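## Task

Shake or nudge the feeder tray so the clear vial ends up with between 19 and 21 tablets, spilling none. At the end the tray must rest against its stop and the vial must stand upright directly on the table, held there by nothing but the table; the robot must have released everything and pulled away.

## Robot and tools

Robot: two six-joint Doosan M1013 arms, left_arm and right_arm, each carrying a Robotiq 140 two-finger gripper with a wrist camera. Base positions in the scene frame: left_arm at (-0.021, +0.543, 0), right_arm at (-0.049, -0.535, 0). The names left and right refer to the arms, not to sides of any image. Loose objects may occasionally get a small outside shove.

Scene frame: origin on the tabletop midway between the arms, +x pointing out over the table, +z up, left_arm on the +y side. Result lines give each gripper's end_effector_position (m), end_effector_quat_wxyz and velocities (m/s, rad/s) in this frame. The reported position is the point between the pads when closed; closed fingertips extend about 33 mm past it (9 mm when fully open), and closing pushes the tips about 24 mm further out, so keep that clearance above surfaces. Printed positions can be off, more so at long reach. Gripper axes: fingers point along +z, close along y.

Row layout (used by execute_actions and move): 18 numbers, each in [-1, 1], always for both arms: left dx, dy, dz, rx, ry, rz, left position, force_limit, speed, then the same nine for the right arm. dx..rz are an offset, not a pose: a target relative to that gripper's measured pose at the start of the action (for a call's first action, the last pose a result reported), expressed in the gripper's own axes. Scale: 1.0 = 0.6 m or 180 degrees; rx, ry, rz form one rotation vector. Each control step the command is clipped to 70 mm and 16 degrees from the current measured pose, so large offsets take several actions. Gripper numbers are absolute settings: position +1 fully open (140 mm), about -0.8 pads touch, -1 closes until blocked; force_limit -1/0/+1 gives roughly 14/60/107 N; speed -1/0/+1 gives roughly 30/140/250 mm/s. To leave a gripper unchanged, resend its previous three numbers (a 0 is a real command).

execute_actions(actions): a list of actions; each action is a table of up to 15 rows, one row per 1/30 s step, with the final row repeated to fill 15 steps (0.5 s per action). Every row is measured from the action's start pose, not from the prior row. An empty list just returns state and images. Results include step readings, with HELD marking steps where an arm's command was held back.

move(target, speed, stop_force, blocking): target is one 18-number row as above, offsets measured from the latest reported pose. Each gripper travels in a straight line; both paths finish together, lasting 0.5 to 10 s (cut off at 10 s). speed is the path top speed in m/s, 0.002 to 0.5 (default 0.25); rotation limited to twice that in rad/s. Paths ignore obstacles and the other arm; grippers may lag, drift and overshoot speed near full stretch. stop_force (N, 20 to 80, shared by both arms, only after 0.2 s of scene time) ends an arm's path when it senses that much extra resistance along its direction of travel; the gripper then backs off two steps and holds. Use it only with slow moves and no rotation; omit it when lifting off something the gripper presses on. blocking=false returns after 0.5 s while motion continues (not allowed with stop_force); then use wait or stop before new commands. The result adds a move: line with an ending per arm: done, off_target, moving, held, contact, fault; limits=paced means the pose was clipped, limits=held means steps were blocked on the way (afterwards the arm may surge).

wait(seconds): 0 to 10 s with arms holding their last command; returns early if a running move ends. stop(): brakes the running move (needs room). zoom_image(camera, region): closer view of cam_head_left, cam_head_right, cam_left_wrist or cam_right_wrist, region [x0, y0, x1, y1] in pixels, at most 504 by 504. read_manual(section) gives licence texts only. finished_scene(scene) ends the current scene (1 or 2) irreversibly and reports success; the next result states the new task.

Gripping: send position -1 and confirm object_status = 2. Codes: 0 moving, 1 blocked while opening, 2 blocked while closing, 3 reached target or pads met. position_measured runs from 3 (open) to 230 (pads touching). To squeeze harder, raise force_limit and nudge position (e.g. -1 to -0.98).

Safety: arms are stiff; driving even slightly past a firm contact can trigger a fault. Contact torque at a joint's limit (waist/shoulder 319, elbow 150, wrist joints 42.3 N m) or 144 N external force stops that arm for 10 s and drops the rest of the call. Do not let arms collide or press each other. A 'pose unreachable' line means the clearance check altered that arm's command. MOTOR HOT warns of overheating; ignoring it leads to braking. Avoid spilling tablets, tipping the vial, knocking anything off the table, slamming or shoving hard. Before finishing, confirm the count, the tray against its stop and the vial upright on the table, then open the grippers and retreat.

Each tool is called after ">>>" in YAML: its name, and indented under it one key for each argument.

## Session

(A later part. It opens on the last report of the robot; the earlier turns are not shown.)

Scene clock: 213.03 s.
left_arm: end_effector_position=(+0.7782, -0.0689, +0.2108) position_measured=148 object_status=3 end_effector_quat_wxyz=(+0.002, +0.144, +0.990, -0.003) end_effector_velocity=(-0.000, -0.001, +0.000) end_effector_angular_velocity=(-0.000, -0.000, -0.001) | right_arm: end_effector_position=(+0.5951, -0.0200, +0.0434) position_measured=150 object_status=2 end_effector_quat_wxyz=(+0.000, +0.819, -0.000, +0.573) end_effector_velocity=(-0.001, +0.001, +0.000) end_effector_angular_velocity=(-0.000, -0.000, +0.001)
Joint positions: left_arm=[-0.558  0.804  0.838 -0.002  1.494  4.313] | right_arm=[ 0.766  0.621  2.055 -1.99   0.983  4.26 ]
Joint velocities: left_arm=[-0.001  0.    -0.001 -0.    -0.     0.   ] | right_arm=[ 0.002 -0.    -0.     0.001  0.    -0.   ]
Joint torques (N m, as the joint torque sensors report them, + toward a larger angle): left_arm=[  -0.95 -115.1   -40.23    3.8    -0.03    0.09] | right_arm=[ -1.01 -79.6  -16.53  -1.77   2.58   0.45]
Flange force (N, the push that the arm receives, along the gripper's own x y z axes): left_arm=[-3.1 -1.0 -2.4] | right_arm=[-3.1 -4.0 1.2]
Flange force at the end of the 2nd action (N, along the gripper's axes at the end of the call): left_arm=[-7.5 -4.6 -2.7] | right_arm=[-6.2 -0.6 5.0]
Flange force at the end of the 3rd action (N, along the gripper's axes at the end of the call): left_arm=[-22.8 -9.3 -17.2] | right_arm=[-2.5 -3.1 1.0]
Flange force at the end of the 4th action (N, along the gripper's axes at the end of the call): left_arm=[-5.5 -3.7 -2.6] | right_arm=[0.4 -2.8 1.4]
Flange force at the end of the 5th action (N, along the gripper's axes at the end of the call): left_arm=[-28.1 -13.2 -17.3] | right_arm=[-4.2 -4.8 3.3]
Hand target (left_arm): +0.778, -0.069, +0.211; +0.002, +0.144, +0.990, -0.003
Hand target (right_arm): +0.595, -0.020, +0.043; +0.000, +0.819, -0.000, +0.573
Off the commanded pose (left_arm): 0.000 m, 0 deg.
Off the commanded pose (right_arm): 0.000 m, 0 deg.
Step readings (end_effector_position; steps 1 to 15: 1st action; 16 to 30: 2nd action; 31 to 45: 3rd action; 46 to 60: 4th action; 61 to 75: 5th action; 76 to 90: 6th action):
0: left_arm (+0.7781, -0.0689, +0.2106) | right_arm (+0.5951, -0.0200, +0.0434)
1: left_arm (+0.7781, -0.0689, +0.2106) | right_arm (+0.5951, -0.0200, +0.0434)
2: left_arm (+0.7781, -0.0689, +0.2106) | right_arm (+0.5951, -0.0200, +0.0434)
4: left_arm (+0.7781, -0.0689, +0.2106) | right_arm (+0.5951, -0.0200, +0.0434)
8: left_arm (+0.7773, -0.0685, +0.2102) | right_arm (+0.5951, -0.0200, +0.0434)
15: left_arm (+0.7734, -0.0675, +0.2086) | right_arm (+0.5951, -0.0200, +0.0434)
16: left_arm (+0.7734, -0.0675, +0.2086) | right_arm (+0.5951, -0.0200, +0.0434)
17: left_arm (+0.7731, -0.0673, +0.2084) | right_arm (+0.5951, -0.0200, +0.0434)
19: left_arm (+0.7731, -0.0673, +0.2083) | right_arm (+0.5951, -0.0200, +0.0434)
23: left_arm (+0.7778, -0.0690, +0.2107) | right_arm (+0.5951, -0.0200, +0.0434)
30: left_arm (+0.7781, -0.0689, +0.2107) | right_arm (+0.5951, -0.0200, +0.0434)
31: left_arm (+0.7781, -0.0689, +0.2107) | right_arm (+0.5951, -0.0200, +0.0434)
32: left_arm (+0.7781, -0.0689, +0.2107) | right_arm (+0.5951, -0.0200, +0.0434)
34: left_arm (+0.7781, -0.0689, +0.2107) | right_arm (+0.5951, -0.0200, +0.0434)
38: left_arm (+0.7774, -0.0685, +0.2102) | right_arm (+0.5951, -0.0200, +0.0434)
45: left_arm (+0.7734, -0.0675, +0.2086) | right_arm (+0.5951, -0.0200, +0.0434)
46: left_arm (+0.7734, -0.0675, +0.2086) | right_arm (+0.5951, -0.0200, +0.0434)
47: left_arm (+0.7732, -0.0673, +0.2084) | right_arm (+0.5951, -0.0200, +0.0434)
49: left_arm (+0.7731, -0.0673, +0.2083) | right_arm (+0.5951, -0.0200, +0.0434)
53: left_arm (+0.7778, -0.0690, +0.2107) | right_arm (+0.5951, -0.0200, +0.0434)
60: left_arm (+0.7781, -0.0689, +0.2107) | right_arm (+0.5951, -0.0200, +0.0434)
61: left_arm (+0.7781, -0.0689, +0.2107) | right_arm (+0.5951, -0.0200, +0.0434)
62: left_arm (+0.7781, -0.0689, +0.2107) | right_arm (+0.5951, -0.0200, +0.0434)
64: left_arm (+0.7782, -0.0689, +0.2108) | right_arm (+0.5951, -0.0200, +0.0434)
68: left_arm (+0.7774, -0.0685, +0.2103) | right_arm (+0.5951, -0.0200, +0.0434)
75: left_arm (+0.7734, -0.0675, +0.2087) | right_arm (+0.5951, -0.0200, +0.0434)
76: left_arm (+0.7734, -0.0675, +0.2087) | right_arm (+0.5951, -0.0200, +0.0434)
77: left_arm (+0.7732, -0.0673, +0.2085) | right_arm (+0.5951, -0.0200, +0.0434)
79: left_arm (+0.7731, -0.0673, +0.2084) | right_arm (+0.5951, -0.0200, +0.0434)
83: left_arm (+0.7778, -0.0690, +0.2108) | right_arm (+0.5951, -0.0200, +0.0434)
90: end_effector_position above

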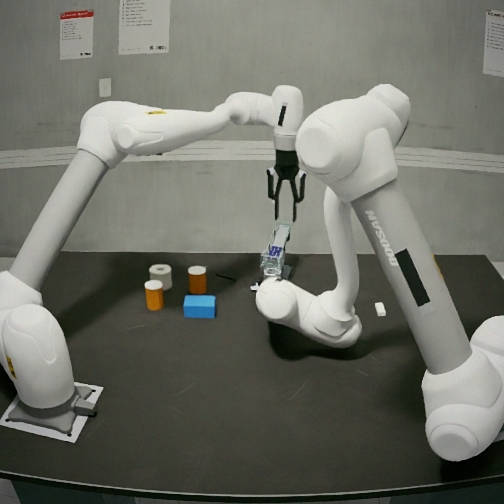

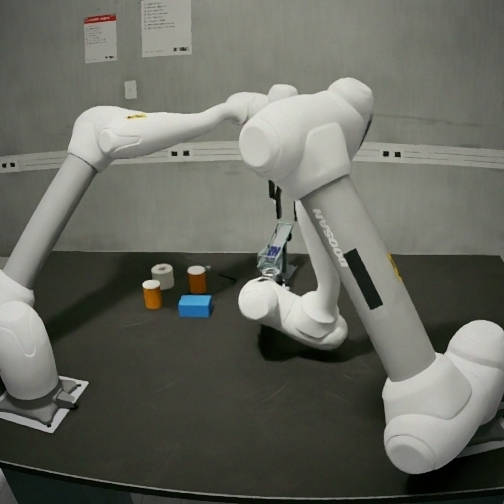

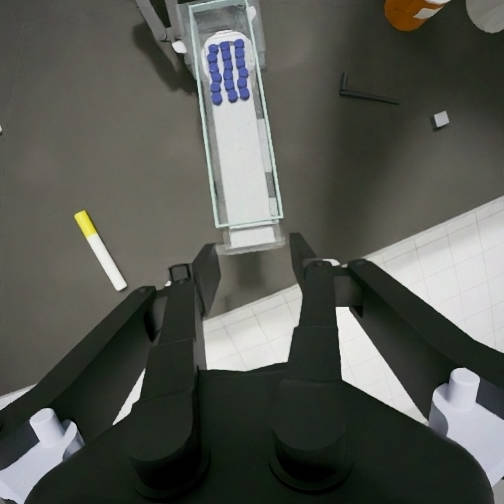

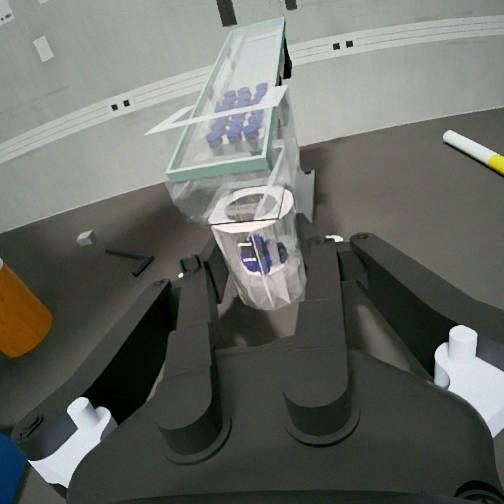

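One more jog (half a row).

>>> execute_actions:
  actions:
    - [[0,0,0,0,0,0,-1,-0.8,-0.4,0,0,0,0,0,0,-1,-0.7,-0.6],[0,0,0,0,0,0,-1,-0.8,-0.4,0,0,0,0,0,0,-1,-0.7,-0.6],[0,0,0,0,0,0,-1,-0.8,-0.4,0,0,0,0,0,0,-1,-0.7,-0.6],[0,0,0,0,0,0,-1,-0.8,-0.4,0,0,0,0,0,0,-1,-0.7,-0.6],[0,0,0,0,0,0,-1,-0.8,-0.4,0,0,0,0,0,0,-1,-0.7,-0.6],[0,0,0,0,0,0,-1,-0.8,-0.4,0,0,0,0,0,0,-1,-0.7,-0.6],[0.002,0,0.0008,0,0,0,-1,-0.8,-0.4,0,0,0,0,0,0,-1,-0.7,-0.6],[0.004,0,0.0016,0,0,0,-1,-0.8,-0.4,0,0,0,0,0,0,-1,-0.7,-0.6],[0.006,0,0.0024,0,0,0,-1,-0.8,-0.4,0,0,0,0,0,0,-1,-0.7,-0.6],[0.0075,0,0.003,0,0,0,-1,-0.8,-0.4,0,0,0,0,0,0,-1,-0.7,-0.6]]
    - [[0,0,0,0,0,0,-0.15,-0.8,1,0,0,0,0,0,0,-1,-0.7,-0.6],[0,0,0,0,0,0,-0.15,-0.8,1,0,0,0,0,0,0,-1,-0.7,-0.6],[0,0,0,0,0,0,-0.15,-0.8,1,0,0,0,0,0,0,-1,-0.7,-0.6],[0,0,0,0,0,0,-0.15,-0.8,1,0,0,0,0,0,0,-1,-0.7,-0.6],[-0.004,0,-0.0015,0,0,0,-0.15,-0.8,1,0,0,0,0,0,0,-1,-0.7,-0.6],[-0.0074,0,-0.003,0,0,0,-0.15,-0.8,1,0,0,0,0,0,0,-1,-0.7,-0.6]]

>>> zoom_image:
  camera: "cam_left_wrist"
  region: [160, 5, 300, 145]

>>> zoom_image:
  camera: "cam_right_wrist"
  region: [150, 60, 390, 300]

Scene clock: 223.03 s.
left_arm: end_effector_position=(+0.7782, -0.0689, +0.2108) position_measured=148 object_status=3 end_effector_quat_wxyz=(+0.002, +0.144, +0.990, -0.003) end_effector_velocity=(-0.001, -0.001, -0.001) end_effector_angular_velocity=(+0.001, +0.001, -0.001) | right_arm: end_effector_position=(+0.5951, -0.0200, +0.0434) position_measured=150 object_status=2 end_effector_quat_wxyz=(+0.000, +0.819, -0.000, +0.573) end_effector_velocity=(+0.000, -0.000, -0.000) end_effector_angular_velocity=(+0.001, +0.001, -0.001)
Joint positions: left_arm=[-0.558  0.803  0.838 -0.002  1.494  4.313] | right_arm=[ 0.766  0.621  2.055 -1.99   0.983  4.26 ]
Joint velocities: left_arm=[-0.001  0.     0.001  0.    -0.001  0.   ] | right_arm=[-0.     0.    -0.     0.001 -0.001  0.001]
Joint torques (N m, as the joint torque sensors report them, + toward a larger angle): left_arm=[   2.27 -112.97  -40.8     4.02   -0.79    0.19] | right_arm=[  1.65 -76.82 -15.79  -1.51   2.3    0.5 ]
Flange force (N, the push that the arm receives, along the gripper's own x y z axes): left_arm=[3.3 -2.2 -2.8] | right_arm=[1.9 -0.1 2.9]
Flange force at the end of the 1st action (N, along the gripper's axes at the end of the call): left_arm=[-33.1 -10.8 -16.1] | right_arm=[-5.2 -3.1 1.7]
Hand target (left_arm): +0.778, -0.069, +0.211; +0.002, +0.144, +0.990, -0.003
Hand target (right_arm): +0.595, -0.020, +0.043; +0.000, +0.819, -0.000, +0.573
Off the commanded pose (left_arm): 0.000 m, 0 deg.
Off the commanded pose (right_arm): 0.000 m, 0 deg.
Step readings (end_effector_position; steps 1 to 15: 1st action; 16 to 30: 2nd action):
0: left_arm (+0.7782, -0.0689, +0.2108) | right_arm (+0.5951, -0.0200, +0.0434)
1: left_arm (+0.7782, -0.0689, +0.2108) | right_arm (+0.5951, -0.0200, +0.0434)
2: left_arm (+0.7782, -0.0689, +0.2108) | right_arm (+0.5951, -0.0200, +0.0434)
4: left_arm (+0.7782, -0.0689, +0.2108) | right_arm (+0.5951, -0.0200, +0.0434)
8: left_arm (+0.7774, -0.0685, +0.2103) | right_arm (+0.5951, -0.0200, +0.0434)
15: left_arm (+0.7740, -0.0677, +0.2090) | right_arm (+0.5951, -0.0200, +0.0434)
16: left_arm (+0.7740, -0.0677, +0.2090) | right_arm (+0.5951, -0.0200, +0.0434)
17: left_arm (+0.7738, -0.0675, +0.2088) | right_arm (+0.5951, -0.0200, +0.0434)
19: left_arm (+0.7737, -0.0674, +0.2086) | right_arm (+0.5951, -0.0200, +0.0434)
23: left_arm (+0.7779, -0.0690, +0.2108) | right_arm (+0.5951, -0.0200, +0.0434)
30: end_effector_position above

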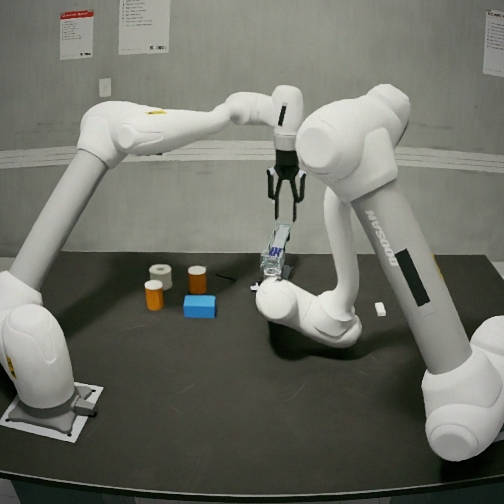

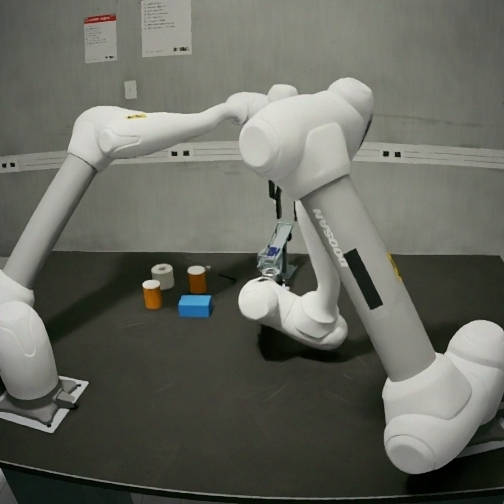

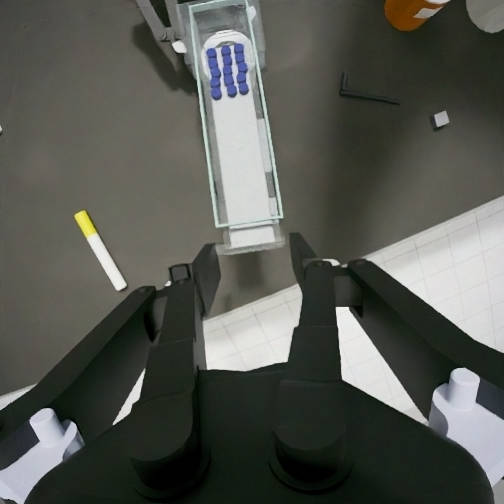

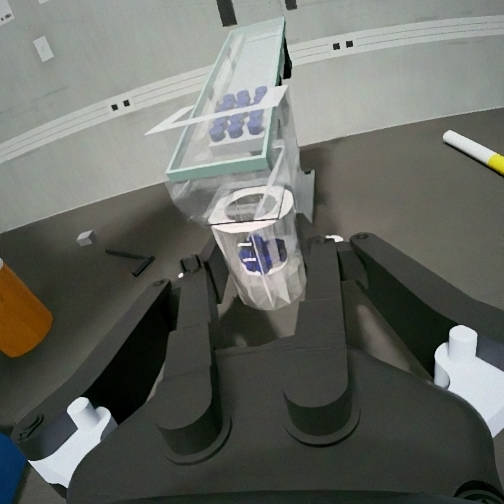

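Region (160, 5, 300, 145) of cam_left_wrist's 504x504 image, scaled by 3.600, with more detail than that image has.

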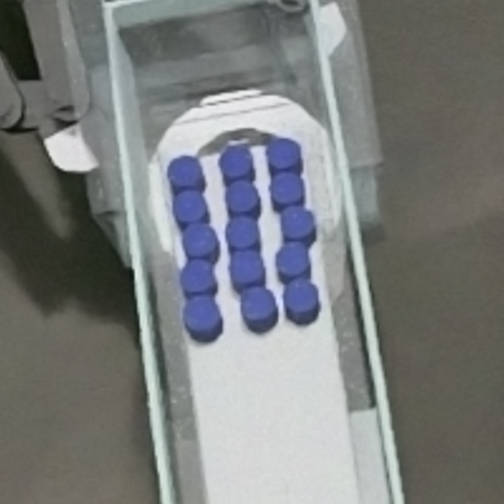

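Region (150, 60, 390, 300) of cam_right_wrist's 504x504 image, scaled by 2.100, with more detail than that image has.

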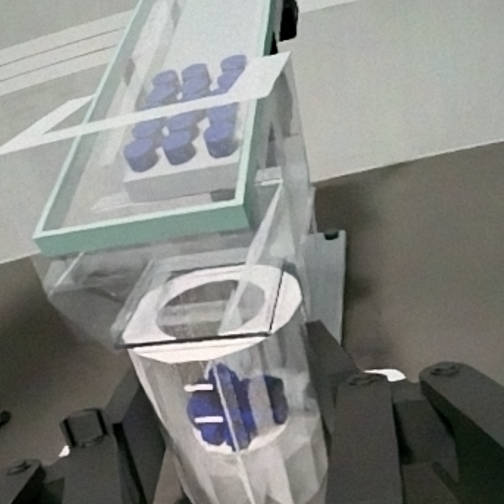

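>>> execute_actions:
  actions: []

Scene clock: 234.77 s.
left_arm: end_effector_position=(+0.7783, -0.0689, +0.2108) position_measured=148 object_status=3 end_effector_quat_wxyz=(+0.002, +0.144, +0.990, -0.003) end_effector_velocity=(+0.001, +0.001, +0.000) end_effector_angular_velocity=(-0.000, -0.000, +0.000) | right_arm: end_effector_position=(+0.5951, -0.0200, +0.0434) position_measured=150 object_status=2 end_effector_quat_wxyz=(+0.000, +0.819, -0.000, +0.573) end_effector_velocity=(-0.000, -0.000, -0.001) end_effector_angular_velocity=(-0.001, +0.001, +0.000)
Joint positions: left_arm=[-0.558  0.803  0.838 -0.002  1.494  4.313] | right_arm=[ 0.766  0.621  2.055 -1.99   0.983  4.26 ]
Joint velocities: left_arm=[ 0.001 -0.    -0.     0.     0.     0.001] | right_arm=[-0.     0.     0.001  0.    -0.001 -0.001]
Joint torques (N m, as the joint torque sensors report them, + toward a larger angle): left_arm=[  -1.89 -113.22  -40.64    3.63   -0.08    0.33] | right_arm=[  1.86 -80.13 -16.16  -1.71   2.57   0.35]
Flange force (N, the push that the arm receives, along the gripper's own x y z axes): left_arm=[1.5 3.0 -2.1] | right_arm=[-2.6 -1.8 5.9]
Hand target (left_arm): +0.778, -0.069, +0.211; +0.002, +0.144, +0.990, -0.003
Hand target (right_arm): +0.595, -0.020, +0.043; +0.000, +0.819, -0.000, +0.573
Off the commanded pose (left_arm): 0.000 m, 0 deg.
Off the commanded pose (right_arm): 0.000 m, 0 deg.

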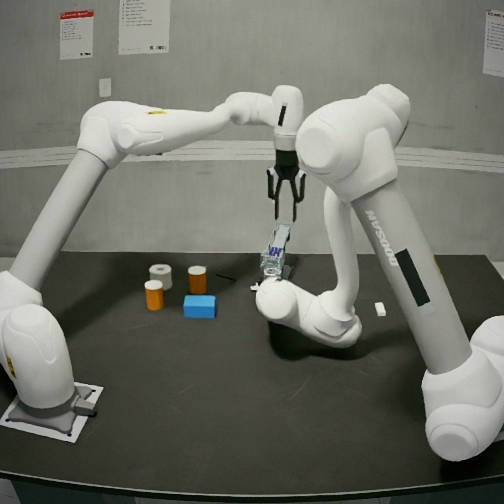

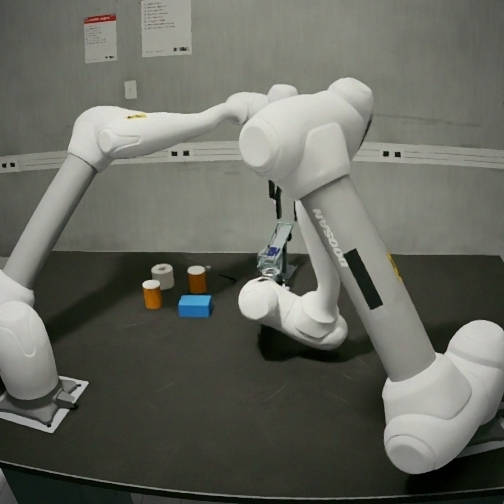

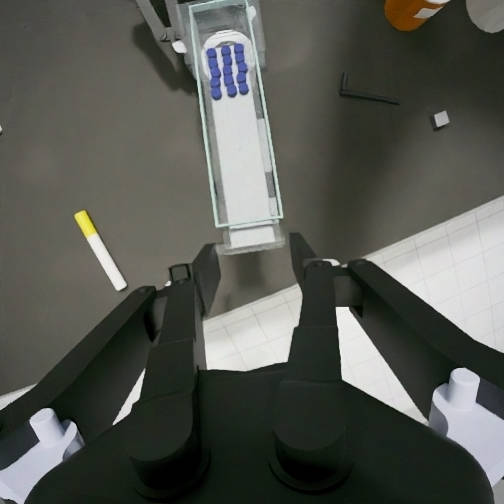

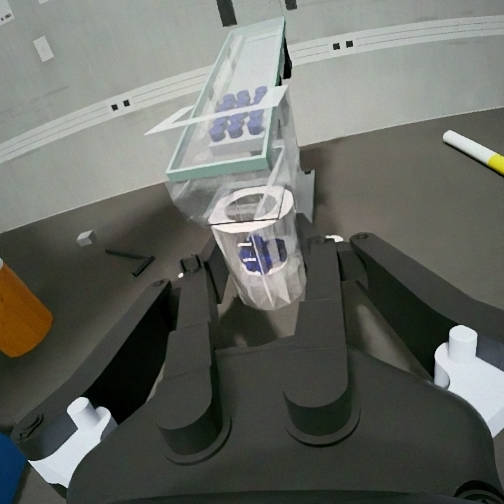

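>>> zoom_image:
  camera: "cam_left_wrist"
  region: [180, 10, 280, 110]

>>> move:
  target: [0,0,-0.1,0,0,0,0.2,-0.8,0, 0,0,0,0,0,0,0.1,-0.7,-0.6]
  speed: 0.15

Region (180, 10, 280, 110) of cam_left_wrist's 504x504 image, scaled by 5.040, with more detail than that image has.

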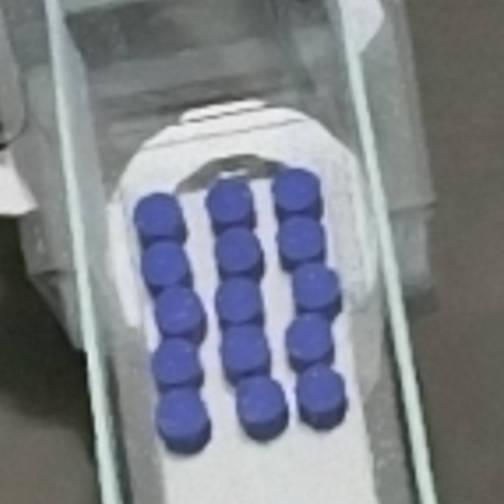

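Scene clock: 238.40 s.
left_arm: end_effector_position=(+0.7779, -0.0686, +0.2708) position_measured=104 object_status=3 end_effector_quat_wxyz=(+0.002, +0.144, +0.990, -0.003) end_effector_velocity=(-0.000, -0.000, -0.000) end_effector_angular_velocity=(+0.001, +0.001, +0.000) | right_arm: end_effector_position=(+0.5951, -0.0200, +0.0434) position_measured=117 object_status=3 end_effector_quat_wxyz=(+0.000, +0.819, -0.000, +0.573) end_effector_velocity=(+0.001, -0.001, +0.000) end_effector_angular_velocity=(+0.002, -0.001, -0.002)
Joint positions: left_arm=[-0.558  0.8    0.737 -0.003  1.598  4.313] | right_arm=[ 0.766  0.621  2.055 -1.99   0.983  4.26 ]
Joint velocities: left_arm=[-0.     0.001 -0.001 -0.     0.001 -0.   ] | right_arm=[-0.001 -0.    -0.     0.     0.001  0.002]
Joint torques (N m, as the joint torque sensors report them, + toward a larger angle): left_arm=[  -2.64 -115.95  -40.42    3.91   -0.29   -0.2 ] | right_arm=[ -0.31 -80.28 -15.75  -1.54   2.2    0.54]
Flange force (N, the push that the arm receives, along the gripper's own x y z axes): left_arm=[-6.6 0.3 -2.8] | right_arm=[-3.7 -4.6 3.9]
Hand target (left_arm): +0.778, -0.069, +0.271; +0.002, +0.144, +0.990, -0.003
Hand target (right_arm): +0.595, -0.020, +0.043; +0.000, +0.819, -0.000, +0.573
Off the commanded pose (left_arm): 0.000 m, 0 deg.
Off the commanded pose (right_arm): 0.000 m, 0 deg.
move: done

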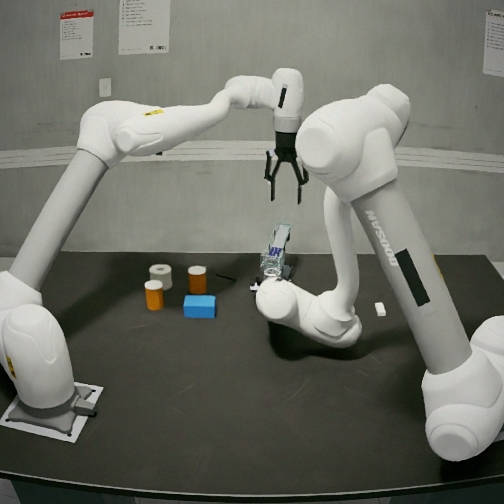

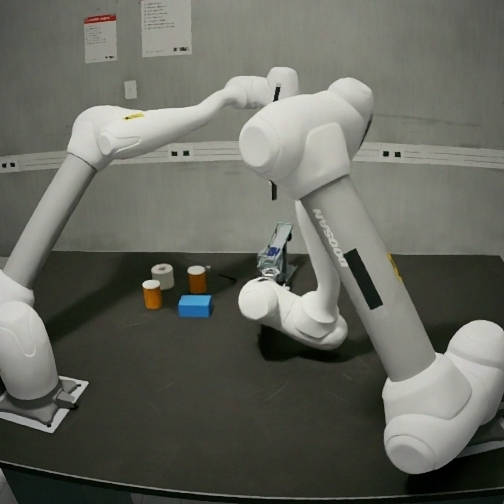

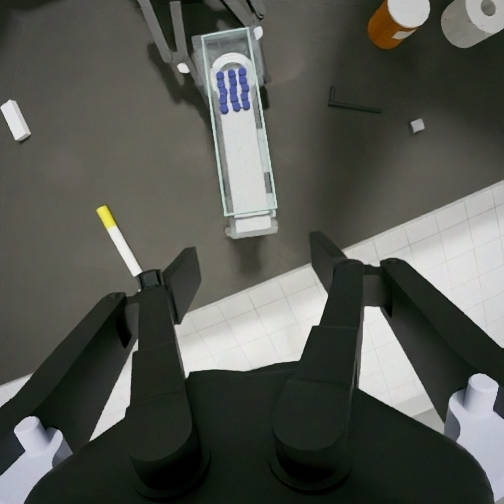

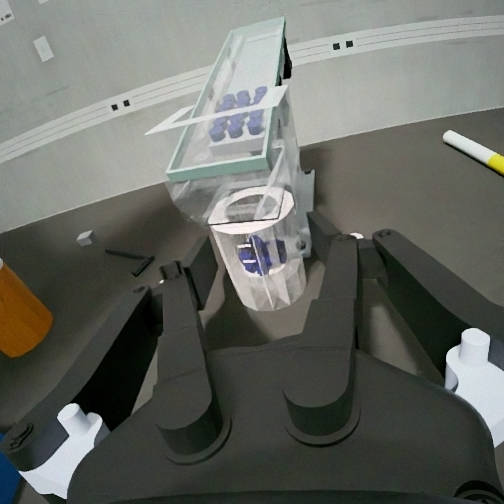

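>>> move:
  target: [0.2,0.3,-0.1,0,0,0,0.2,-0.8,0, -0.07,0,-0.22,0,0,0,0.1,-0.7,-0.6]
  speed: 0.25

>>> zoom_image:
  camera: "cam_right_wrist"
  region: [130, 50, 380, 300]

Scene clock: 244.20 s.
left_arm: end_effector_position=(+0.7138, +0.1382, +0.3294) position_measured=104 object_status=3 end_effector_quat_wxyz=(+0.002, +0.144, +0.990, -0.003) end_effector_velocity=(+0.000, -0.000, +0.001) end_effector_angular_velocity=(-0.000, -0.001, +0.001) | right_arm: end_effector_position=(+0.4566, -0.0199, +0.0490) position_measured=117 object_status=3 end_effector_quat_wxyz=(+0.000, +0.820, -0.000, +0.573) end_effector_velocity=(+0.000, -0.000, +0.000) end_effector_angular_velocity=(-0.000, -0.000, -0.001)
Joint positions: left_arm=[-0.414  0.466  1.184 -0.004  1.486  4.457] | right_arm=[ 0.973  0.561  2.177 -1.82   1.086  4.296]
Joint velocities: left_arm=[ 0.    -0.    -0.001  0.     0.    -0.001] | right_arm=[-0.001 -0.     0.     0.     0.    -0.   ]
Joint torques (N m, as the joint torque sensors report them, + toward a larger angle): left_arm=[  0.34 -82.43 -38.84   3.86  -0.4    0.05] | right_arm=[  1.37 -70.54 -12.36  -1.4    2.07   0.27]
Flange force (N, the push that the arm receives, along the gripper's own x y z axes): left_arm=[0.8 -1.0 -4.1] | right_arm=[-1.6 -2.9 4.4]
Hand target (left_arm): +0.714, +0.138, +0.329; +0.002, +0.144, +0.990, -0.003
Hand target (right_arm): +0.457, -0.020, +0.049; +0.000, +0.820, -0.000, +0.573
Off the commanded pose (left_arm): 0.000 m, 0 deg.
Off the commanded pose (right_arm): 0.000 m, 0 deg.
move: done

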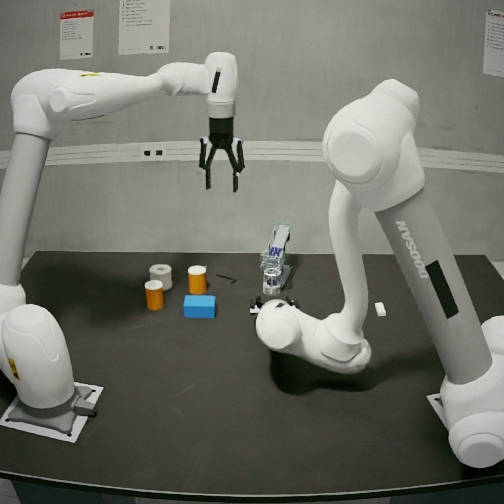

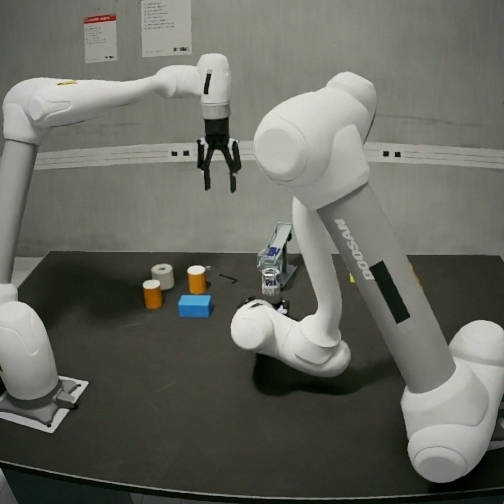

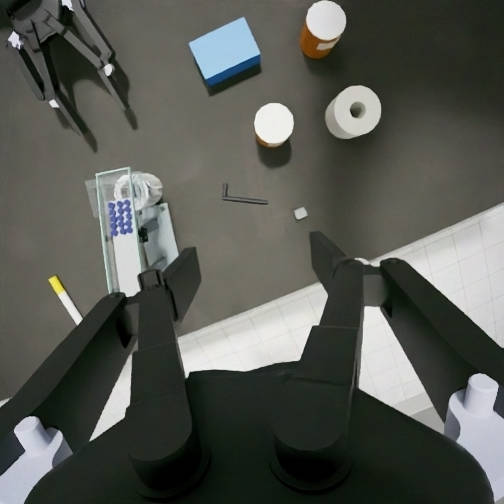

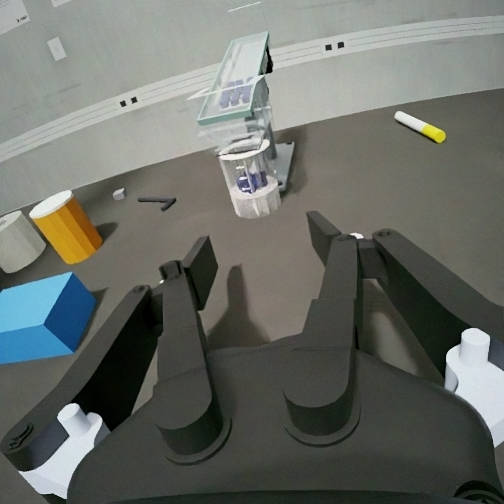

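Region (130, 50, 380, 300) of cam_right_wrist's 504x504 image, scaled by 2.016, with more detail than that image has.

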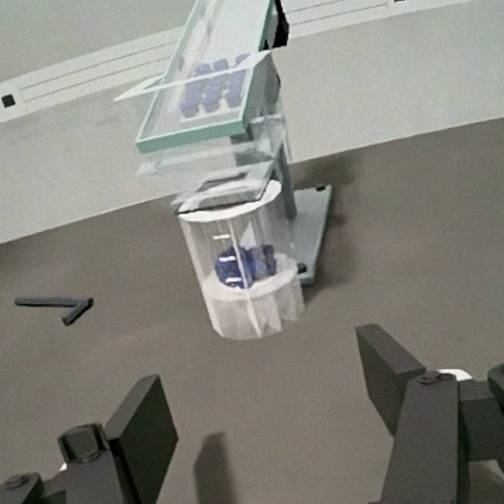

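>>> finished_scene:
  scene: 2

The scene is finished: the task was done.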